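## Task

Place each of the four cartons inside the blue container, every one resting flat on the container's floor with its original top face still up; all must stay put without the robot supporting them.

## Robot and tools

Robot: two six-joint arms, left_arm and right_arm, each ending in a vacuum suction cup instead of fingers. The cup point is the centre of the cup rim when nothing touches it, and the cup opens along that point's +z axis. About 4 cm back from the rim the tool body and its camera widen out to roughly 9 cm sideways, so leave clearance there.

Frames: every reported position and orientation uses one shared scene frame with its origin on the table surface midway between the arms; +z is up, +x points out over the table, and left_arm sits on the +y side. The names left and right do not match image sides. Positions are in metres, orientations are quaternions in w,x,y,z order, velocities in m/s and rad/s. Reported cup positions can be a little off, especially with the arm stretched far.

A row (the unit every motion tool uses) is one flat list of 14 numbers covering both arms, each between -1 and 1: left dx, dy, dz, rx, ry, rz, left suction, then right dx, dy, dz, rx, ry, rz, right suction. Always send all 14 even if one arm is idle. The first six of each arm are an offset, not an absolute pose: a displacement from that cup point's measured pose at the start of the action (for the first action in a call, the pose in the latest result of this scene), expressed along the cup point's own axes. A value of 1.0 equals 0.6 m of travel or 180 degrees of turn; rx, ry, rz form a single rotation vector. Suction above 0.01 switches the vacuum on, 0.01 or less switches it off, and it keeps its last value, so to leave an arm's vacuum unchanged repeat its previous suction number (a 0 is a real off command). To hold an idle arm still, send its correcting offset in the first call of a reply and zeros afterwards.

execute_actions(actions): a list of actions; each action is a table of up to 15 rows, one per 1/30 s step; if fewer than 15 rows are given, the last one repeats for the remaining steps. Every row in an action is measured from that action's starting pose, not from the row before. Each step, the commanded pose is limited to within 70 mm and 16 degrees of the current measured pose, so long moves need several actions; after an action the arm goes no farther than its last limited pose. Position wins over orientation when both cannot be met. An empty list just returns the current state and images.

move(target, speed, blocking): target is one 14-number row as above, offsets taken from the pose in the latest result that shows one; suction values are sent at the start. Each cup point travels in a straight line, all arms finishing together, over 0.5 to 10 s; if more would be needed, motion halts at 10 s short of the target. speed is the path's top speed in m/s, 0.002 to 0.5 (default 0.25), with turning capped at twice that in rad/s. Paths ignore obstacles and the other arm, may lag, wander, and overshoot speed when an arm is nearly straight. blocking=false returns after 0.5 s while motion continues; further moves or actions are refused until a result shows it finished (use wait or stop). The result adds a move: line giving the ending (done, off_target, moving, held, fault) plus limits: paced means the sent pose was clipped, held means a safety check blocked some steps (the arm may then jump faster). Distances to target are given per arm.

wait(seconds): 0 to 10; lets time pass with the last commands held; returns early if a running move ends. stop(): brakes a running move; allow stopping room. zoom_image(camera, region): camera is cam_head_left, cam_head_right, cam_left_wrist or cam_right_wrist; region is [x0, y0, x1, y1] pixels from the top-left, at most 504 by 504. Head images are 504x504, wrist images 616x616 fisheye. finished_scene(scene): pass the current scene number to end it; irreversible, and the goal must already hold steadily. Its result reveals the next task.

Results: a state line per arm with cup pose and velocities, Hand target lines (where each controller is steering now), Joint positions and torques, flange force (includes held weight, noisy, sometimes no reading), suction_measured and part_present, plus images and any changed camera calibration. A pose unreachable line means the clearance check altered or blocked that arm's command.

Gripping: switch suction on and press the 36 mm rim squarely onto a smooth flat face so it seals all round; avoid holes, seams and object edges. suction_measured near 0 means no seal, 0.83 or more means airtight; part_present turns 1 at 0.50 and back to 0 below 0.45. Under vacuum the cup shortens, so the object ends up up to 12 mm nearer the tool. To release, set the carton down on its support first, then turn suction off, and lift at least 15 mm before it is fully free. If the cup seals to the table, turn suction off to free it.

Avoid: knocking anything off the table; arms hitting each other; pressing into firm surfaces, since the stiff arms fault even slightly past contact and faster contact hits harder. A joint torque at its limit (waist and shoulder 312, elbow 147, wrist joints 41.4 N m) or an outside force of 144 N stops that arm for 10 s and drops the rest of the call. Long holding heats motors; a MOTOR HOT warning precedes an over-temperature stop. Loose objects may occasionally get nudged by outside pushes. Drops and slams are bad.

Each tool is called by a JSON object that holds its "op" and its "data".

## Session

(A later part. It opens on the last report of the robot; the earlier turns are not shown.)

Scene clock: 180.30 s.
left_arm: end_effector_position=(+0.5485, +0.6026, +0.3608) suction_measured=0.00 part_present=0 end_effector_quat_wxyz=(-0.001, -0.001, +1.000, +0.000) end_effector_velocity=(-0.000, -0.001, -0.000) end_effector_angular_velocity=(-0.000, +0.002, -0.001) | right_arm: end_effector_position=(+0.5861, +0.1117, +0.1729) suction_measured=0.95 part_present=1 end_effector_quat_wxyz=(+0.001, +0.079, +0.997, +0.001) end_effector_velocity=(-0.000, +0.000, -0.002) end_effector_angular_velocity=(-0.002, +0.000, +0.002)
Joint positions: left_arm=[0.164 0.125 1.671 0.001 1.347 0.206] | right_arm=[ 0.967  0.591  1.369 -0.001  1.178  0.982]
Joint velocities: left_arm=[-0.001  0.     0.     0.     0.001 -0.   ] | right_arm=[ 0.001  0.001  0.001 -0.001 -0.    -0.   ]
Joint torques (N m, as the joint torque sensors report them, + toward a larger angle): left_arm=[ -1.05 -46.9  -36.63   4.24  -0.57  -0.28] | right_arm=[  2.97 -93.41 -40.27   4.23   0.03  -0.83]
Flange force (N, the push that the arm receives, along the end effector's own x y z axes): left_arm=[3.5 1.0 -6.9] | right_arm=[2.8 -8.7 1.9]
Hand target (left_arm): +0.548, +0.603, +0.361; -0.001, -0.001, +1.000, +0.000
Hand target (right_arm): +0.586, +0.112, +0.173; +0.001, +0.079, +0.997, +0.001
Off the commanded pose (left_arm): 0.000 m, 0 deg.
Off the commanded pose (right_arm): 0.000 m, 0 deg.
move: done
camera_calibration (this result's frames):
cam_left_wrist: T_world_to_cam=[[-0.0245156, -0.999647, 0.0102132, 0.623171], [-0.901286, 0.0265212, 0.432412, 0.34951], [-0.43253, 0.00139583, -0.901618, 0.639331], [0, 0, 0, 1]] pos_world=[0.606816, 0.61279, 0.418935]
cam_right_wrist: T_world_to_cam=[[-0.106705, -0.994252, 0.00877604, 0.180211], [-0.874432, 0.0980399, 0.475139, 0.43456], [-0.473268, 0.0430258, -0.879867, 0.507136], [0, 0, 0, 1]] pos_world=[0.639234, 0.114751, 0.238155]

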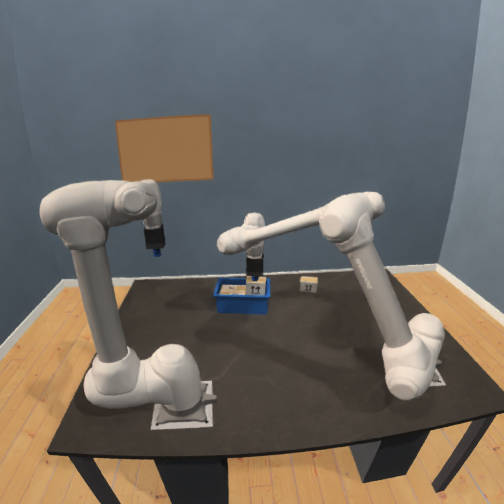

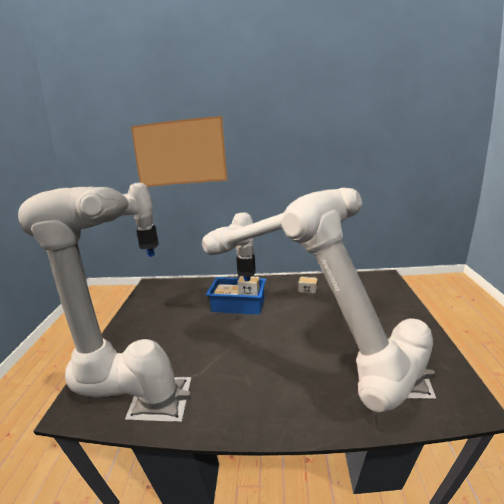

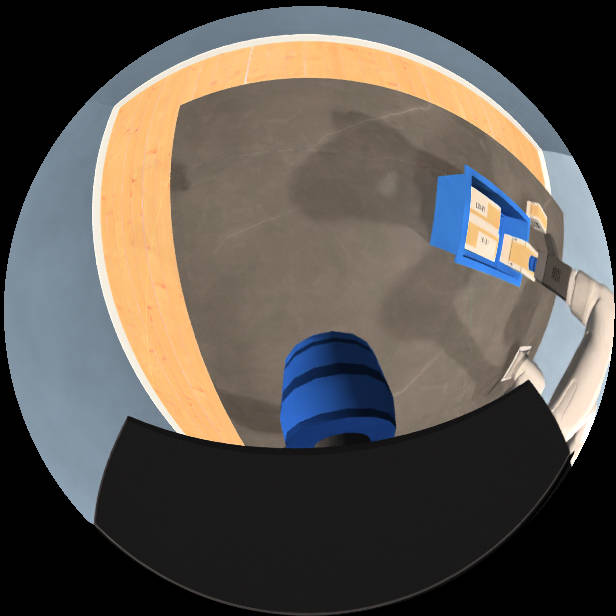

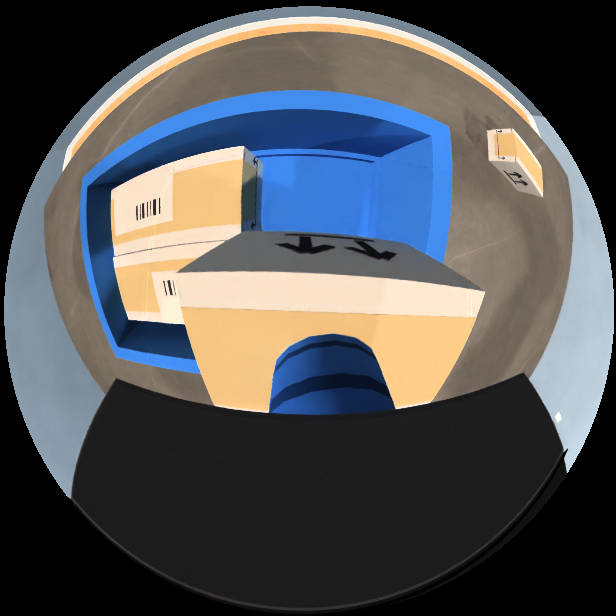

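{"op": "move", "data": {"target": [0,0,0,0,0,0,0,0.007,-0.007,0.003,0,0,0,1], "speed": 0.05}}

{"op": "move", "data": {"target": [0,0,0,0,0,0,0,0,0,0.125,0,0,0,1], "speed": 0.08}}

Scene clock: 187.77 s.
left_arm: end_effector_position=(+0.5485, +0.6026, +0.3608) suction_measured=0.00 part_present=0 end_effector_quat_wxyz=(-0.001, -0.001, +1.000, +0.000) end_effector_velocity=(-0.000, -0.000, +0.001) end_effector_angular_velocity=(+0.001, -0.001, -0.002) | right_arm: end_effector_position=(+0.5814, +0.1082, +0.1710) suction_measured=0.95 part_present=1 end_effector_quat_wxyz=(+0.001, +0.079, +0.997, +0.001) end_effector_velocity=(-0.000, -0.001, +0.000) end_effector_angular_velocity=(-0.001, -0.001, +0.000)
Joint positions: left_arm=[0.164 0.125 1.671 0.001 1.347 0.206] | right_arm=[ 0.968  0.584  1.385 -0.001  1.17   0.983]
Joint velocities: left_arm=[-0.001 -0.001 -0.     0.001  0.     0.001] | right_arm=[-0.    -0.001  0.002 -0.001 -0.    -0.   ]
Joint torques (N m, as the joint torque sensors report them, + toward a larger angle): left_arm=[ -1.49 -49.31 -36.75   4.39  -0.34  -0.16] | right_arm=[  4.4  -92.67 -40.69   4.04   0.34  -0.75]
Flange force (N, the push that the arm receives, along the end effector's own x y z axes): left_arm=[0.5 2.6 -5.6] | right_arm=[2.2 -10.9 3.2]
Hand target (left_arm): +0.548, +0.603, +0.361; -0.001, -0.001, +1.000, +0.000
Hand target (right_arm): +0.581, +0.108, +0.171; +0.001, +0.079, +0.997, +0.001
Off the commanded pose (left_arm): 0.000 m, 0 deg.
Off the commanded pose (right_arm): 0.000 m, 0 deg.
move: done
camera_calibration (this result's frames):
cam_left_wrist: T_world_to_cam=[[-0.0245156, -0.999647, 0.010213, 0.623172], [-0.901286, 0.0265212, 0.432412, 0.34951], [-0.43253, 0.00139606, -0.901618, 0.639331], [0, 0, 0, 1]] pos_world=[0.606816, 0.61279, 0.418935]
cam_right_wrist: T_world_to_cam=[[-0.106696, -0.994253, 0.00880707, 0.176244], [-0.874449, 0.0980479, 0.475105, 0.431619], [-0.473238, 0.0429904, -0.879885, 0.503435], [0, 0, 0, 1]] pos_world=[0.634478, 0.111269, 0.236348]

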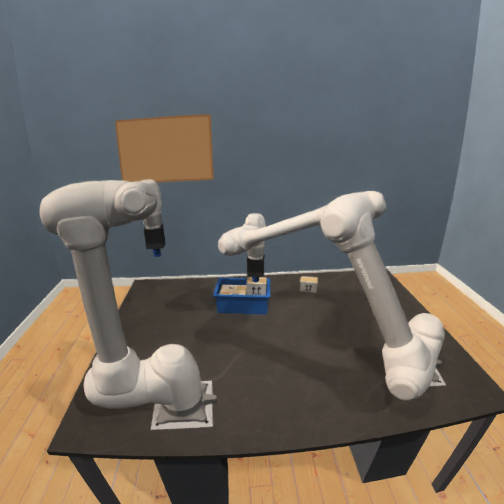

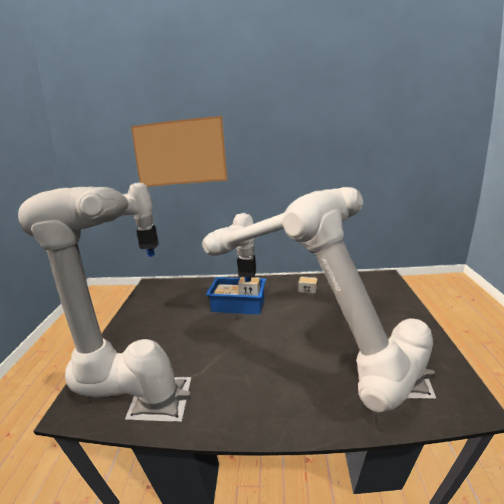

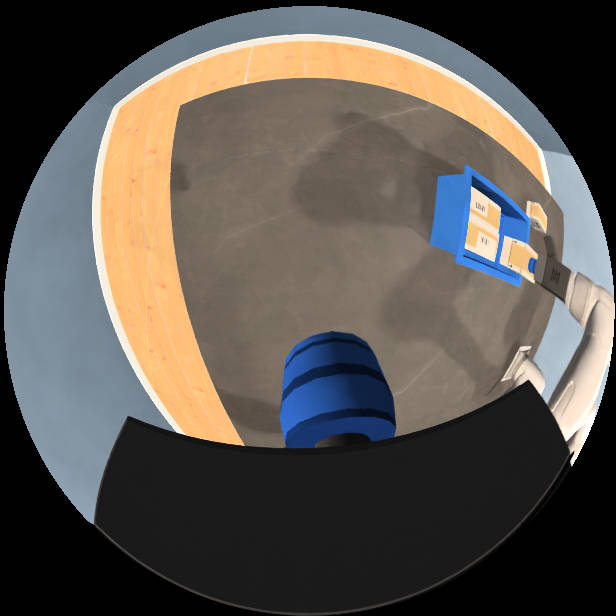

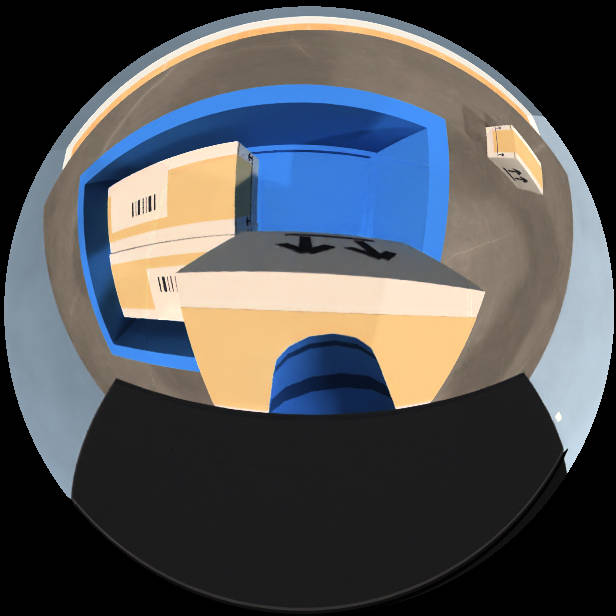

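Scene clock: 189.07 s.
left_arm: end_effector_position=(+0.5485, +0.6026, +0.3608) suction_measured=0.00 part_present=0 end_effector_quat_wxyz=(-0.001, -0.001, +1.000, +0.000) end_effector_velocity=(+0.000, -0.001, +0.000) end_effector_angular_velocity=(-0.001, +0.000, -0.000) | right_arm: end_effector_position=(+0.5815, +0.1084, +0.0961) suction_measured=0.95 part_present=1 end_effector_quat_wxyz=(+0.001, +0.079, +0.997, +0.001) end_effector_velocity=(-0.001, +0.000, -0.001) end_effector_angular_velocity=(-0.001, +0.000, +0.001)
Joint positions: left_arm=[0.164 0.125 1.671 0.001 1.347 0.206] | right_arm=[ 0.968  0.638  1.443 -0.001  1.059  0.983]
Joint velocities: left_arm=[-0.001  0.    -0.    -0.001  0.001 -0.   ] | right_arm=[ 0.001  0.001  0.001 -0.    -0.001 -0.   ]
Joint torques (N m, as the joint torque sensors report them, + toward a larger angle): left_arm=[ -1.33 -49.18 -36.46   4.49  -0.38  -0.24] | right_arm=[  3.26 -95.61 -37.95   3.67   0.14  -1.  ]
Flange force (N, the push that the arm receives, along the end effector's own x y z axes): left_arm=[0.1 2.6 -6.1] | right_arm=[2.2 -7.7 1.7]
Hand target (left_arm): +0.548, +0.603, +0.361; -0.001, -0.001, +1.000, +0.000
Hand target (right_arm): +0.582, +0.108, +0.096; +0.001, +0.079, +0.997, +0.001
Off the commanded pose (left_arm): 0.000 m, 0 deg.
Off the commanded pose (right_arm): 0.000 m, 0 deg.
move: done
camera_calibration (this result's frames):
cam_left_wrist: T_world_to_cam=[[-0.0245155, -0.999647, 0.0102131, 0.623171], [-0.901286, 0.0265211, 0.432412, 0.34951], [-0.43253, 0.00139589, -0.901618, 0.639331], [0, 0, 0, 1]] pos_world=[0.606816, 0.61279, 0.418935]
cam_right_wrist: T_world_to_cam=[[-0.106618, -0.994261, 0.00876474, 0.177062], [-0.874453, 0.0979593, 0.475116, 0.467357], [-0.473248, 0.0429918, -0.87988, 0.437538], [0, 0, 0, 1]] pos_world=[0.634624, 0.111453, 0.16138]

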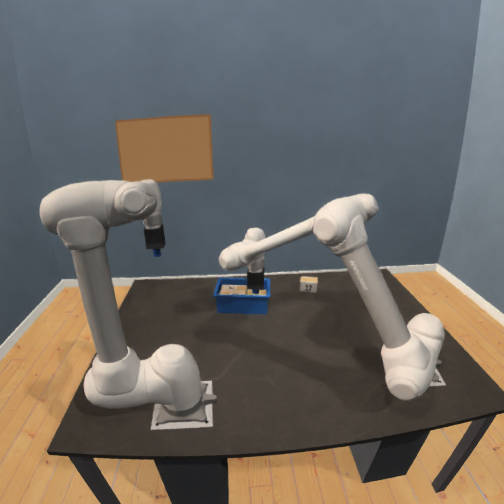

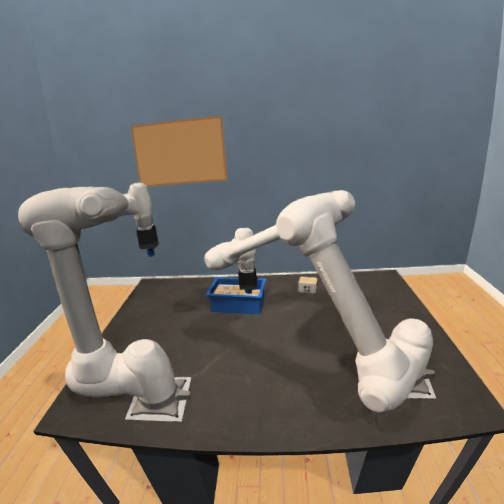

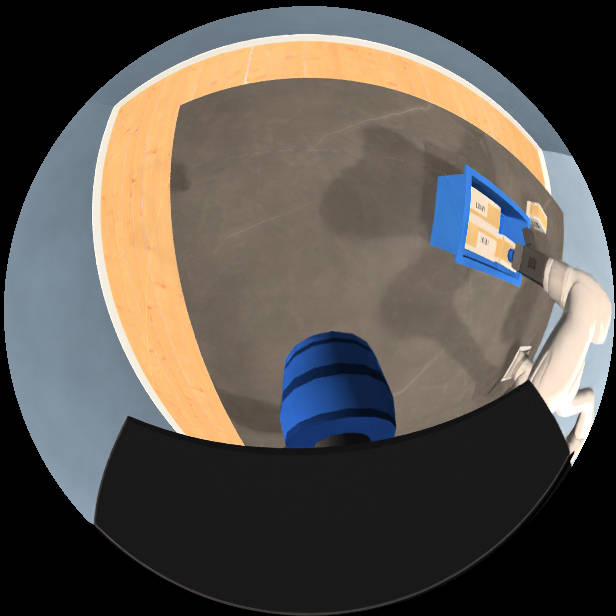

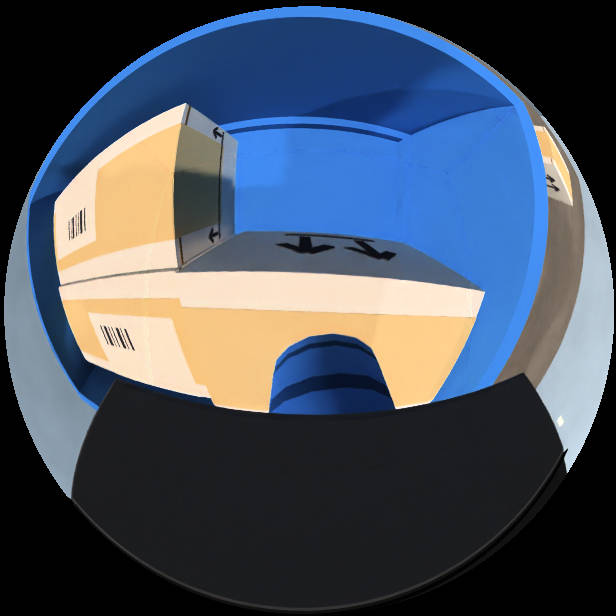

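{"op": "move", "data": {"target": [0,0,0,0,0,0,0,0.002,0.007,0.02,0,0,0,1], "speed": 0.025}}

{"op": "execute_actions", "data": {"actions": [[[0,0,0,0,0,0,0,0,0,0.0025,0,0,0,1]],[[0,0,0,0,0,0,0,0,0,0,0,0,0,0]]]}}

{"op": "move", "data": {"target": [0,0,0,0,0,0,0,0,0,-0.17,0,0,0,0], "speed": 0.3}}

Scene clock: 195.57 s.
left_arm: end_effector_position=(+0.5485, +0.6026, +0.3608) suction_measured=0.00 part_present=0 end_effector_quat_wxyz=(-0.001, -0.001, +1.000, +0.000) end_effector_velocity=(+0.000, +0.000, +0.000) end_effector_angular_velocity=(-0.001, -0.002, +0.001) | right_arm: end_effector_position=(+0.5810, +0.1127, +0.0841) suction_measured=0.95 part_present=1 end_effector_quat_wxyz=(+0.001, +0.079, +0.997, +0.001) end_effector_velocity=(+0.000, -0.001, +0.000) end_effector_angular_velocity=(+0.000, -0.000, -0.001)
Joint positions: left_arm=[0.164 0.125 1.671 0.001 1.347 0.206] | right_arm=[ 0.972  0.651  1.443 -0.001  1.045  0.987]
Joint velocities: left_arm=[ 0.001 -0.001  0.    -0.002 -0.001  0.001] | right_arm=[-0.001 -0.001  0.001  0.    -0.001  0.   ]
Joint torques (N m, as the joint torque sensors report them, + toward a larger angle): left_arm=[ -1.88 -48.91 -36.83   4.35  -0.28  -0.15] | right_arm=[  4.03 -98.14 -36.62   3.63   0.14  -1.02]
Flange force (N, the push that the arm receives, along the end effector's own x y z axes): left_arm=[1.6 3.2 -5.5] | right_arm=[-1.5 -4.4 1.7]
Hand target (left_arm): +0.548, +0.603, +0.361; -0.001, -0.001, +1.000, +0.000
Hand target (right_arm): +0.581, +0.113, +0.084; +0.001, +0.079, +0.997, +0.001
Off the commanded pose (left_arm): 0.000 m, 0 deg.
Off the commanded pose (right_arm): 0.000 m, 0 deg.
move: done
camera_calibration (this result's frames):
cam_left_wrist: T_world_to_cam=[[-0.0245155, -0.999647, 0.0102131, 0.623171], [-0.901286, 0.0265211, 0.432412, 0.34951], [-0.43253, 0.00139588, -0.901618, 0.639331], [0, 0, 0, 1]] pos_world=[0.606816, 0.61279, 0.418935]
cam_right_wrist: T_world_to_cam=[[-0.10661, -0.994262, 0.00877836, 0.181415], [-0.87444, 0.0979572, 0.475141, 0.472156], [-0.473275, 0.0429787, -0.879866, 0.426592], [0, 0, 0, 1]] pos_world=[0.634108, 0.115788, 0.14941]

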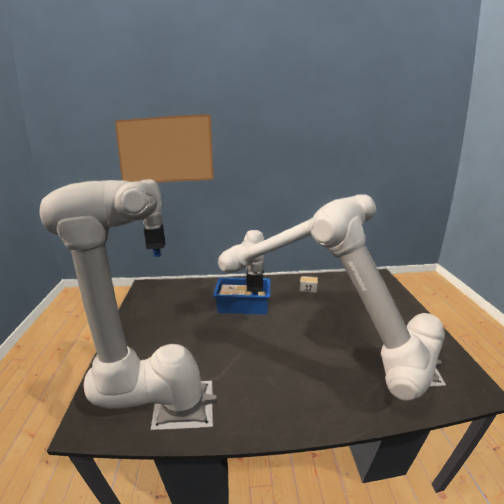

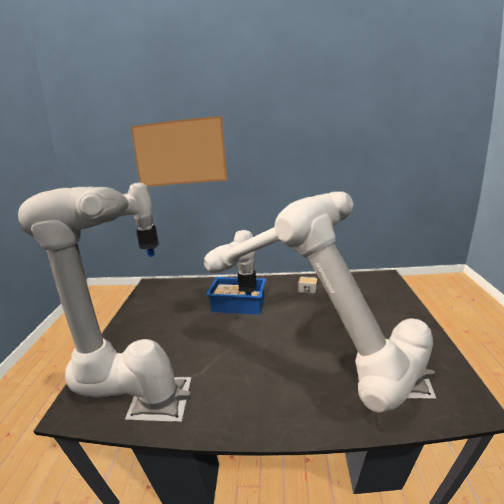

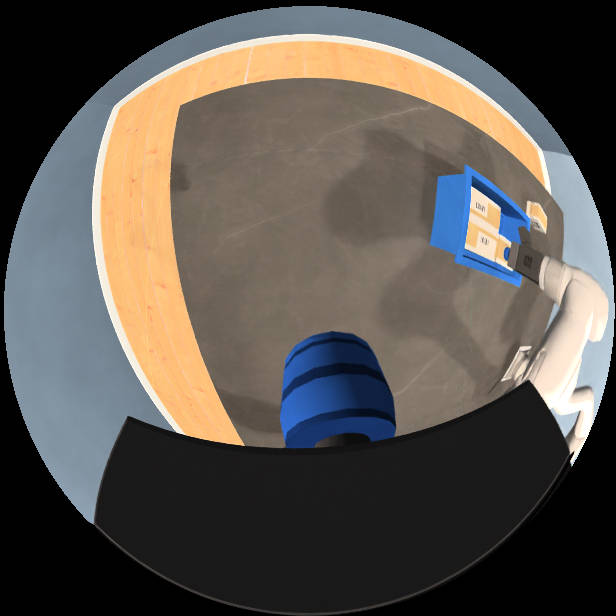

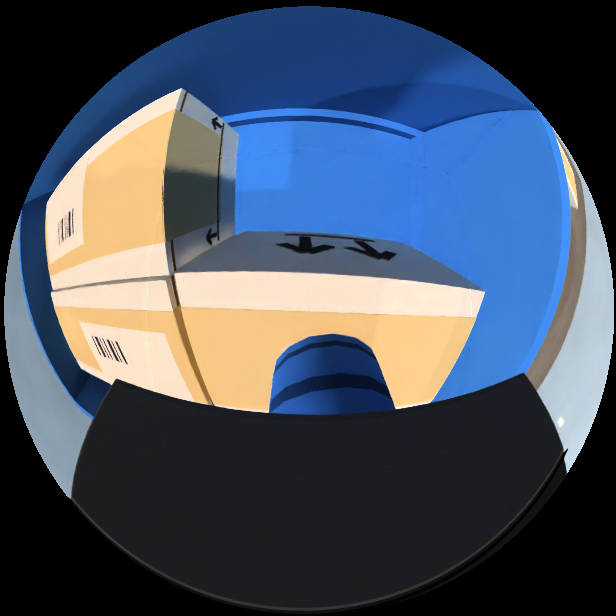

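Scene clock: 196.57 s.
left_arm: end_effector_position=(+0.5485, +0.6026, +0.3608) suction_measured=0.00 part_present=0 end_effector_quat_wxyz=(-0.001, -0.001, +1.000, +0.000) end_effector_velocity=(-0.001, +0.001, +0.001) end_effector_angular_velocity=(+0.002, -0.000, +0.001) | right_arm: end_effector_position=(+0.5810, +0.1127, +0.0826) suction_measured=0.01 part_present=0 end_effector_quat_wxyz=(+0.001, +0.079, +0.997, +0.001) end_effector_velocity=(+0.001, -0.001, -0.001) end_effector_angular_velocity=(-0.001, +0.001, -0.001)
Joint positions: left_arm=[0.164 0.125 1.671 0.001 1.347 0.206] | right_arm=[ 0.972  0.653  1.444 -0.001  1.043  0.987]
Joint velocities: left_arm=[ 0.001 -0.001  0.     0.002  0.    -0.   ] | right_arm=[-0.001  0.001  0.     0.     0.    -0.   ]
Joint torques (N m, as the joint torque sensors report them, + toward a larger angle): left_arm=[ -1.58 -47.66 -36.36   4.4   -0.33  -0.17] | right_arm=[  2.77 -84.58 -30.63   3.54   0.    -0.66]
Flange force (N, the push that the arm receives, along the end effector's own x y z axes): left_arm=[2.3 2.5 -6.4] | right_arm=[0.6 -7.1 -12.7]
Flange force at the end of the 1st action (N, along the end effector's axes at the end of the call): left_arm=[-1.6 0.6 -5.6] | right_arm=[0.7 -8.3 0.9]
Hand target (left_arm): +0.548, +0.603, +0.361; -0.001, -0.001, +1.000, +0.000
Hand target (right_arm): +0.581, +0.113, +0.083; +0.001, +0.079, +0.997, +0.001
Off the commanded pose (left_arm): 0.000 m, 0 deg.
Off the commanded pose (right_arm): 0.000 m, 0 deg.
camera_calibration (this result's frames):
cam_left_wrist: T_world_to_cam=[[-0.0245156, -0.999647, 0.0102131, 0.623171], [-0.901286, 0.0265212, 0.432412, 0.34951], [-0.43253, 0.00139596, -0.901618, 0.639331], [0, 0, 0, 1]] pos_world=[0.606816, 0.61279, 0.418935]
cam_right_wrist: T_world_to_cam=[[-0.106606, -0.994263, 0.00875665, 0.181441], [-0.874449, 0.0979436, 0.475128, 0.472877], [-0.47326, 0.0429941, -0.879873, 0.425263], [0, 0, 0, 1]] pos_world=[0.634109, 0.115801, 0.147912]

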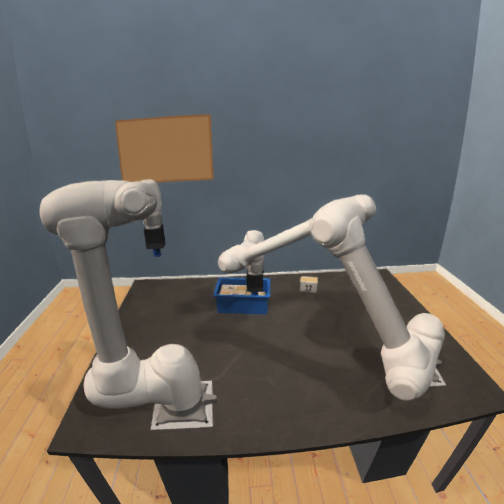

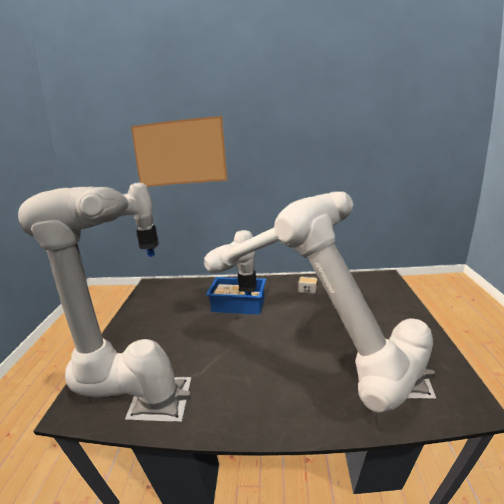

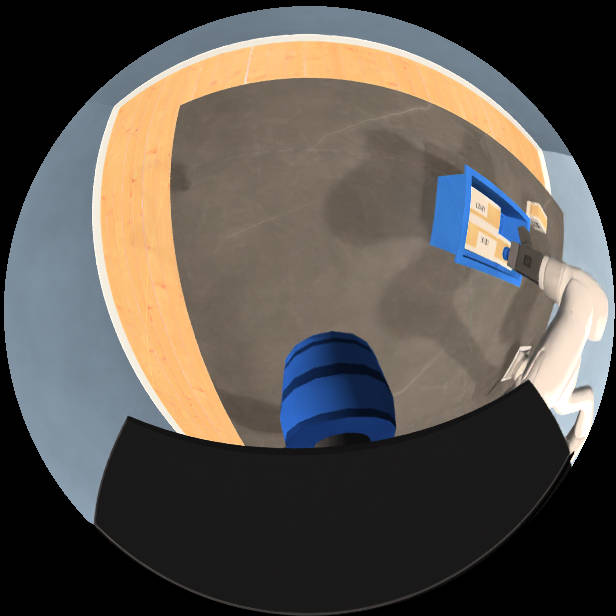

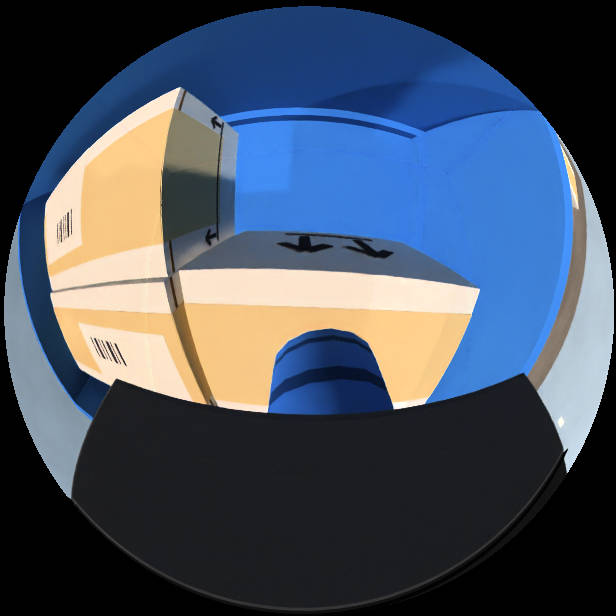

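Scene clock: 197.40 s.
left_arm: end_effector_position=(+0.5485, +0.6026, +0.3608) suction_measured=0.00 part_present=0 end_effector_quat_wxyz=(-0.001, -0.001, +1.000, +0.000) end_effector_velocity=(+0.001, -0.000, -0.001) end_effector_angular_velocity=(+0.001, -0.000, -0.001) | right_arm: end_effector_position=(+0.5808, +0.1125, +0.1846) suction_measured=0.01 part_present=0 end_effector_quat_wxyz=(+0.001, +0.079, +0.997, +0.001) end_effector_velocity=(-0.001, -0.000, +0.001) end_effector_angular_velocity=(-0.000, -0.000, +0.001)
Joint positions: left_arm=[0.164 0.125 1.671 0.001 1.347 0.206] | right_arm=[ 0.972  0.58   1.366 -0.001  1.193  0.987]
Joint velocities: left_arm=[-0.001  0.001 -0.     0.001 -0.001 -0.   ] | right_arm=[ 0.    -0.002  0.    -0.     0.001 -0.   ]
Joint torques (N m, as the joint torque sensors report them, + toward a larger angle): left_arm=[ -1.05 -48.31 -36.52   4.33  -0.4   -0.2 ] | right_arm=[  3.87 -91.41 -38.26   4.07   0.07  -1.04]
Flange force (N, the push that the arm receives, along the end effector's own x y z axes): left_arm=[0.5 1.5 -5.8] | right_arm=[-0.3 -6.5 -0.7]
Hand target (left_arm): +0.548, +0.603, +0.361; -0.001, -0.001, +1.000, +0.000
Hand target (right_arm): +0.581, +0.112, +0.185; +0.001, +0.079, +0.997, +0.001
Off the commanded pose (left_arm): 0.000 m, 0 deg.
Off the commanded pose (right_arm): 0.000 m, 0 deg.
move: done
camera_calibration (this result's frames):
cam_left_wrist: T_world_to_cam=[[-0.0245156, -0.999647, 0.0102131, 0.623171], [-0.901286, 0.0265212, 0.432412, 0.34951], [-0.43253, 0.00139587, -0.901618, 0.639331], [0, 0, 0, 1]] pos_world=[0.606816, 0.61279, 0.418935]
cam_right_wrist: T_world_to_cam=[[-0.106712, -0.994251, 0.00882302, 0.180331], [-0.874439, 0.0980686, 0.475119, 0.424262], [-0.473253, 0.0429855, -0.879877, 0.514877], [0, 0, 0, 1]] pos_world=[0.633902, 0.115555, 0.249863]

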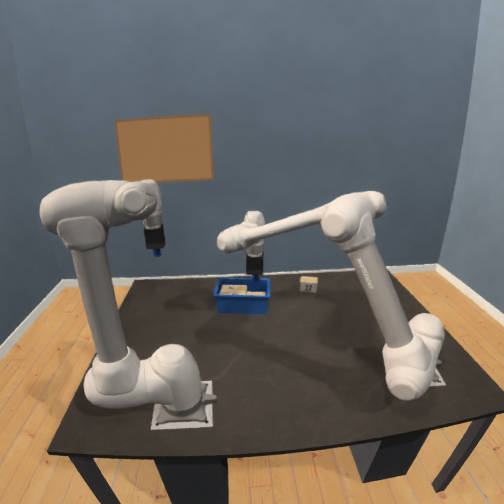

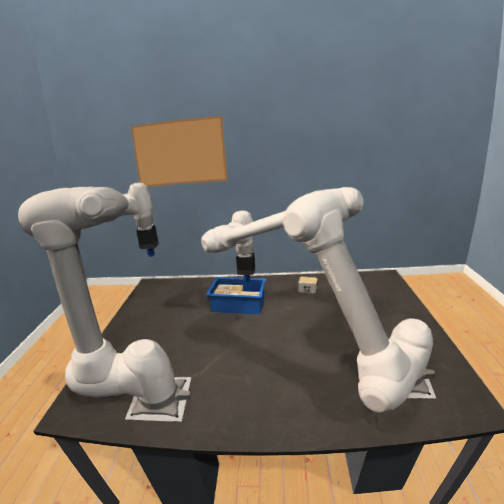

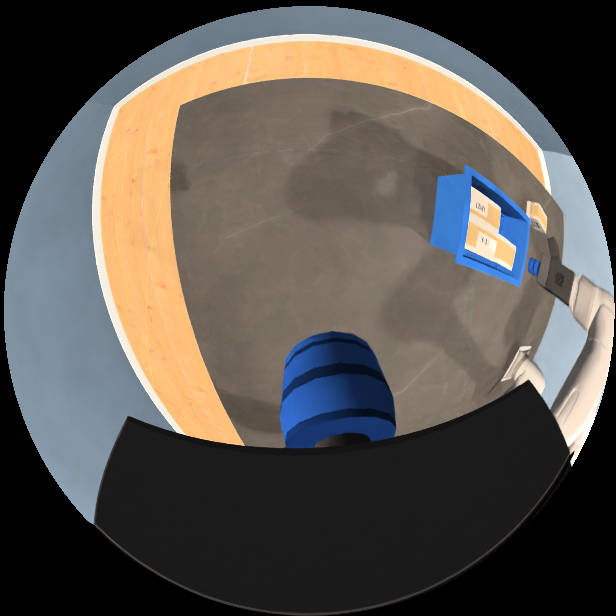

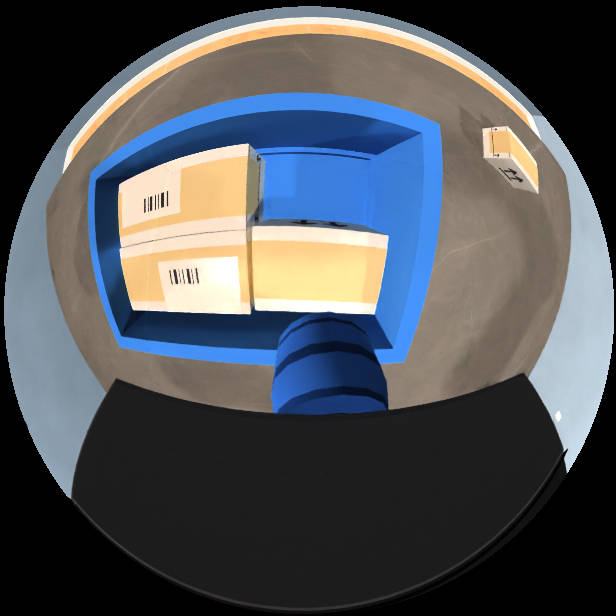

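{"op": "execute_actions", "data": {"actions": []}}

Scene clock: 212.97 s.
left_arm: end_effector_position=(+0.5485, +0.6026, +0.3608) suction_measured=0.00 part_present=0 end_effector_quat_wxyz=(-0.001, -0.001, +1.000, +0.000) end_effector_velocity=(+0.000, +0.000, -0.000) end_effector_angular_velocity=(+0.001, +0.001, -0.001) | right_arm: end_effector_position=(+0.5808, +0.1125, +0.1846) suction_measured=0.01 part_present=0 end_effector_quat_wxyz=(+0.001, +0.079, +0.997, +0.001) end_effector_velocity=(-0.000, -0.000, -0.001) end_effector_angular_velocity=(-0.000, +0.001, +0.000)
Joint positions: left_arm=[0.164 0.125 1.671 0.001 1.347 0.206] | right_arm=[ 0.972  0.58   1.366 -0.001  1.194  0.987]
Joint velocities: left_arm=[-0.     0.001 -0.001  0.001  0.001  0.001] | right_arm=[ 0.     0.     0.001  0.     0.    -0.   ]
Joint torques (N m, as the joint torque sensors report them, + toward a larger angle): left_arm=[ -1.16 -48.23 -36.62   4.46  -0.33  -0.2 ] | right_arm=[  1.39 -90.91 -38.51   4.12   0.26  -0.78]
Flange force (N, the push that the arm receives, along the end effector's own x y z axes): left_arm=[1.8 1.9 -6.0] | right_arm=[3.3 -6.2 -0.5]
Hand target (left_arm): +0.548, +0.603, +0.361; -0.001, -0.001, +1.000, +0.000
Hand target (right_arm): +0.581, +0.112, +0.185; +0.001, +0.079, +0.997, +0.001
Off the commanded pose (left_arm): 0.000 m, 0 deg.
Off the commanded pose (right_arm): 0.000 m, 0 deg.
camera_calibration (this result's frames):
cam_left_wrist: T_world_to_cam=[[-0.0245155, -0.999647, 0.0102131, 0.623171], [-0.901286, 0.0265211, 0.432412, 0.34951], [-0.43253, 0.00139587, -0.901618, 0.639331], [0, 0, 0, 1]] pos_world=[0.606816, 0.61279, 0.418935]
cam_right_wrist: T_world_to_cam=[[-0.106712, -0.994251, 0.00878429, 0.180341], [-0.874455, 0.0980517, 0.475094, 0.424239], [-0.473224, 0.0430167, -0.879891, 0.51494], [0, 0, 0, 1]] pos_world=[0.633904, 0.115556, 0.249953]

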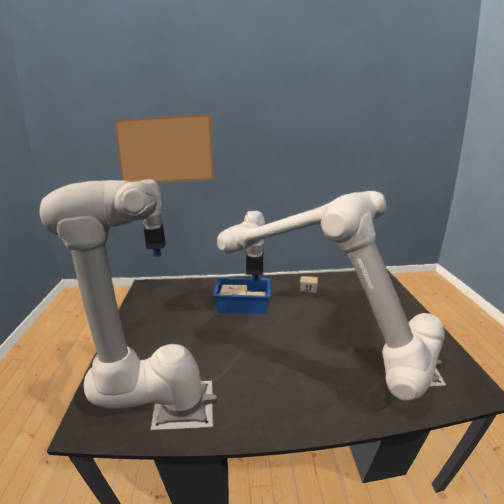

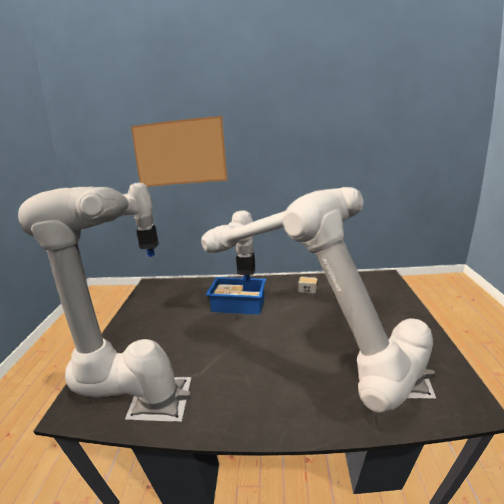

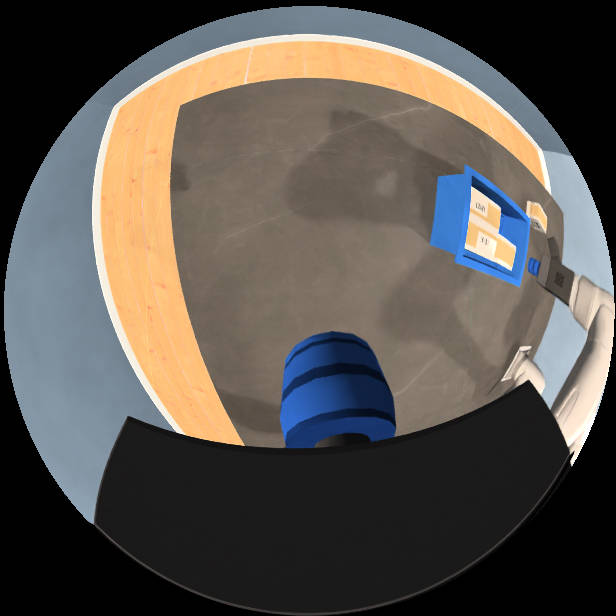

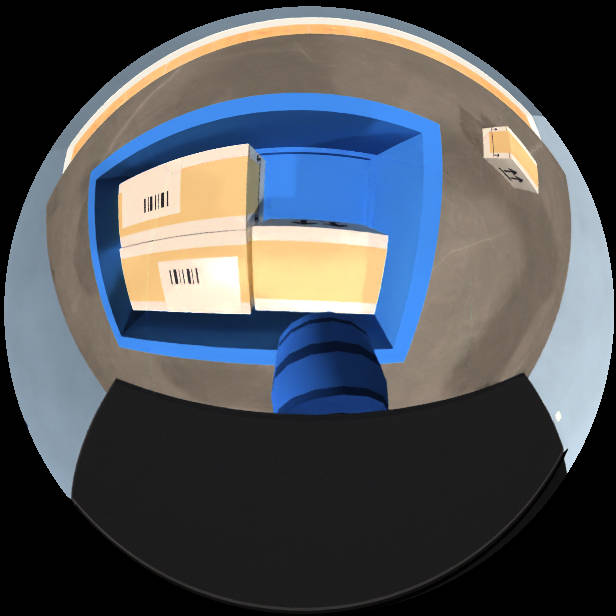

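{"op": "move", "data": {"target": [0,0,0,0,0,0,0,-0.393,-0.516,0.07,0,0,-0.964,0], "speed": 0.5}}

Scene clock: 220.73 s.
left_arm: end_effector_position=(+0.5485, +0.6026, +0.3608) suction_measured=0.00 part_present=0 end_effector_quat_wxyz=(-0.001, -0.001, +1.000, +0.000) end_effector_velocity=(+0.000, -0.001, +0.001) end_effector_angular_velocity=(-0.002, -0.001, +0.001) | right_arm: end_effector_position=(+0.7652, -0.2303, +0.1424) suction_measured=0.01 part_present=0 end_effector_quat_wxyz=(-0.000, +0.991, -0.135, +0.001) end_effector_velocity=(-0.000, -0.001, +0.000) end_effector_angular_velocity=(+0.001, +0.000, +0.002)
Joint positions: left_arm=[0.164 0.125 1.671 0.001 1.347 0.206] | right_arm=[ 0.502  0.525  1.538 -0.001  1.076 -2.511]
Joint velocities: left_arm=[-0.    -0.001 -0.    -0.003  0.    -0.001] | right_arm=[-0.001 -0.001  0.001  0.001 -0.    -0.004]
Joint torques (N m, as the joint torque sensors report them, + toward a larger angle): left_arm=[ -1.17 -49.48 -36.21   4.23  -0.38  -0.23] | right_arm=[  4.76 -84.6  -36.28   4.    -0.15  -1.05]
Flange force (N, the push that the arm receives, along the end effector's own x y z axes): left_arm=[-1.0 2.7 -6.1] | right_arm=[-1.2 6.6 -1.8]
Hand target (left_arm): +0.548, +0.603, +0.361; -0.001, -0.001, +1.000, +0.000
Hand target (right_arm): +0.765, -0.230, +0.142; -0.000, +0.991, -0.135, +0.001
Off the commanded pose (left_arm): 0.000 m, 0 deg.
Off the commanded pose (right_arm): 0.000 m, 0 deg.
move: done
camera_calibration (this result's frames):
cam_left_wrist: T_world_to_cam=[[-0.0245154, -0.999647, 0.0102132, 0.623171], [-0.901286, 0.0265211, 0.432412, 0.34951], [-0.43253, 0.00139573, -0.901618, 0.639331], [0, 0, 0, 1]] pos_world=[0.606816, 0.61279, 0.418935]
cam_right_wrist: T_world_to_cam=[[0.218225, 0.975831, 0.0114523, 0.0642934], [0.85546, -0.196928, 0.478965, -0.753029], [0.469644, -0.0947251, -0.87776, -0.173711], [0, 0, 0, 1]] pos_world=[0.711739, -0.227487, 0.207461]

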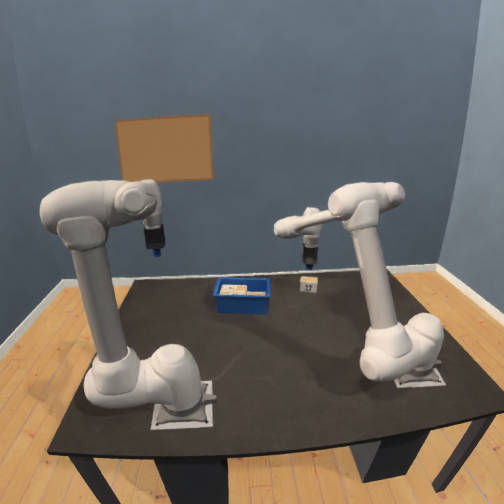

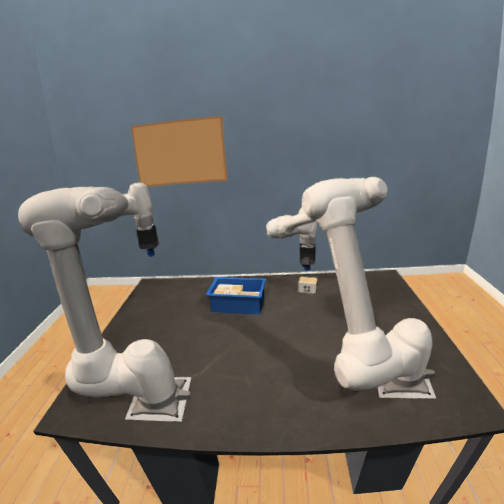

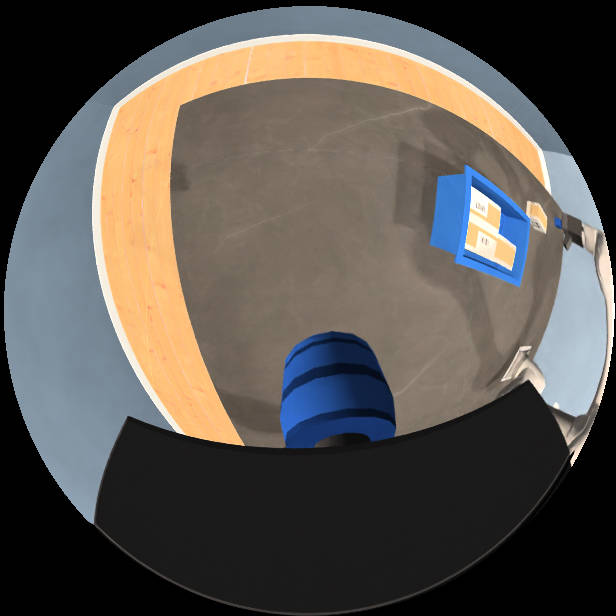

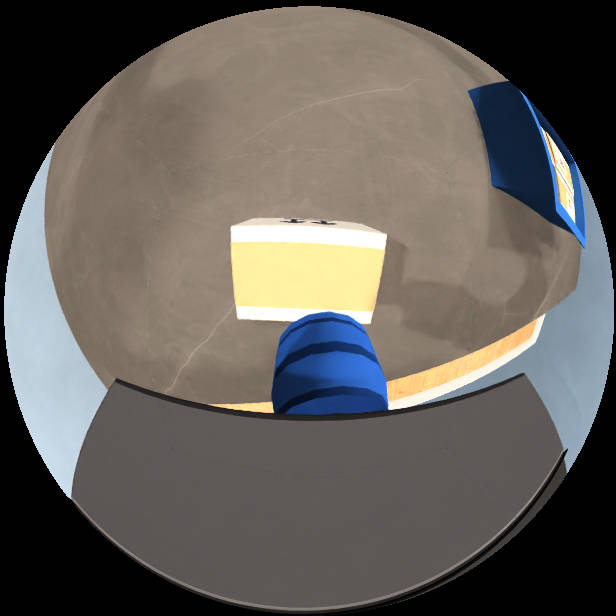

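{"op": "move", "data": {"target": [0,0,0,0,0,0,0,-0.004,0.018,0.078,0,0,0,0], "speed": 0.15}}

Scene clock: 227.70 s.
left_arm: end_effector_position=(+0.5485, +0.6026, +0.3608) suction_measured=0.00 part_present=0 end_effector_quat_wxyz=(-0.001, -0.001, +1.000, +0.000) end_effector_velocity=(-0.000, +0.000, -0.001) end_effector_angular_velocity=(+0.001, +0.003, -0.000) | right_arm: end_effector_position=(+0.7601, -0.2400, +0.0956) suction_measured=0.01 part_present=0 end_effector_quat_wxyz=(-0.000, +0.991, -0.135, +0.001) end_effector_velocity=(-0.000, -0.001, -0.001) end_effector_angular_velocity=(-0.001, +0.000, +0.001)
Joint positions: left_arm=[0.164 0.125 1.671 0.001 1.347 0.206] | right_arm=[ 0.493  0.552  1.591 -0.     0.996 -2.521]
Joint velocities: left_arm=[ 0.     0.001 -0.     0.001  0.001  0.   ] | right_arm=[-0.     0.     0.001 -0.001 -0.001 -0.   ]
Joint torques (N m, as the joint torque sensors report them, + toward a larger angle): left_arm=[ -2.05 -48.83 -37.01   4.36  -0.28  -0.13] | right_arm=[  2.86 -84.59 -34.74   3.55   0.03  -0.68]
Flange force (N, the push that the arm receives, along the end effector's own x y z axes): left_arm=[1.0 3.2 -4.7] | right_arm=[-3.1 5.8 -2.3]
Hand target (left_arm): +0.548, +0.603, +0.361; -0.001, -0.001, +1.000, +0.000
Hand target (right_arm): +0.760, -0.240, +0.096; -0.000, +0.991, -0.135, +0.001
Off the commanded pose (left_arm): 0.000 m, 0 deg.
Off the commanded pose (right_arm): 0.000 m, 0 deg.
move: done
camera_calibration (this result's frames):
cam_left_wrist: T_world_to_cam=[[-0.0245155, -0.999647, 0.010213, 0.623172], [-0.901286, 0.0265211, 0.432412, 0.34951], [-0.43253, 0.00139595, -0.901618, 0.639331], [0, 0, 0, 1]] pos_world=[0.606816, 0.61279, 0.418935]
cam_right_wrist: T_world_to_cam=[[0.218176, 0.975842, 0.0114939, 0.075415], [0.855468, -0.196904, 0.478961, -0.728189], [0.469653, -0.094665, -0.877761, -0.213302], [0, 0, 0, 1]] pos_world=[0.706667, -0.237169, 0.160679]

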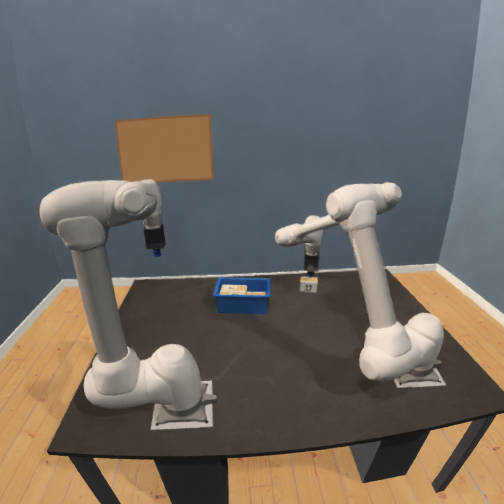

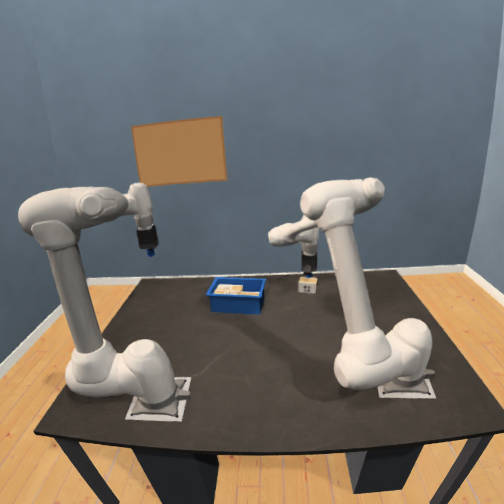

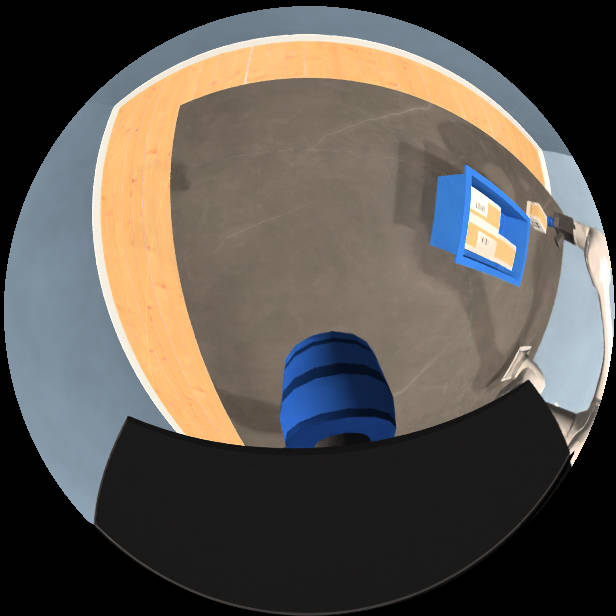

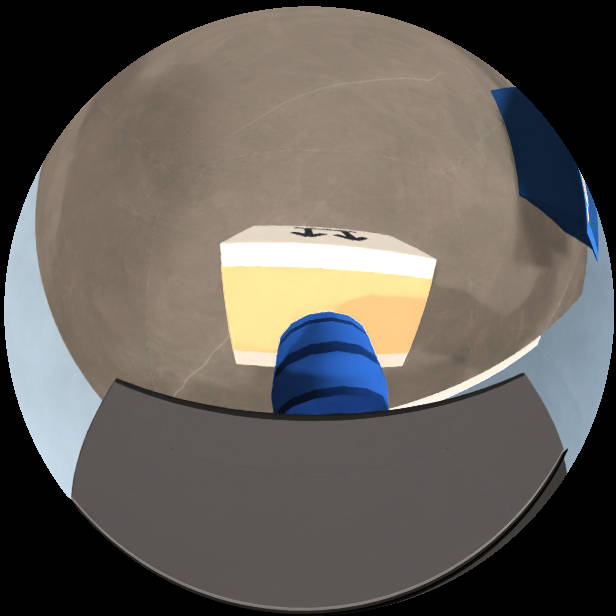

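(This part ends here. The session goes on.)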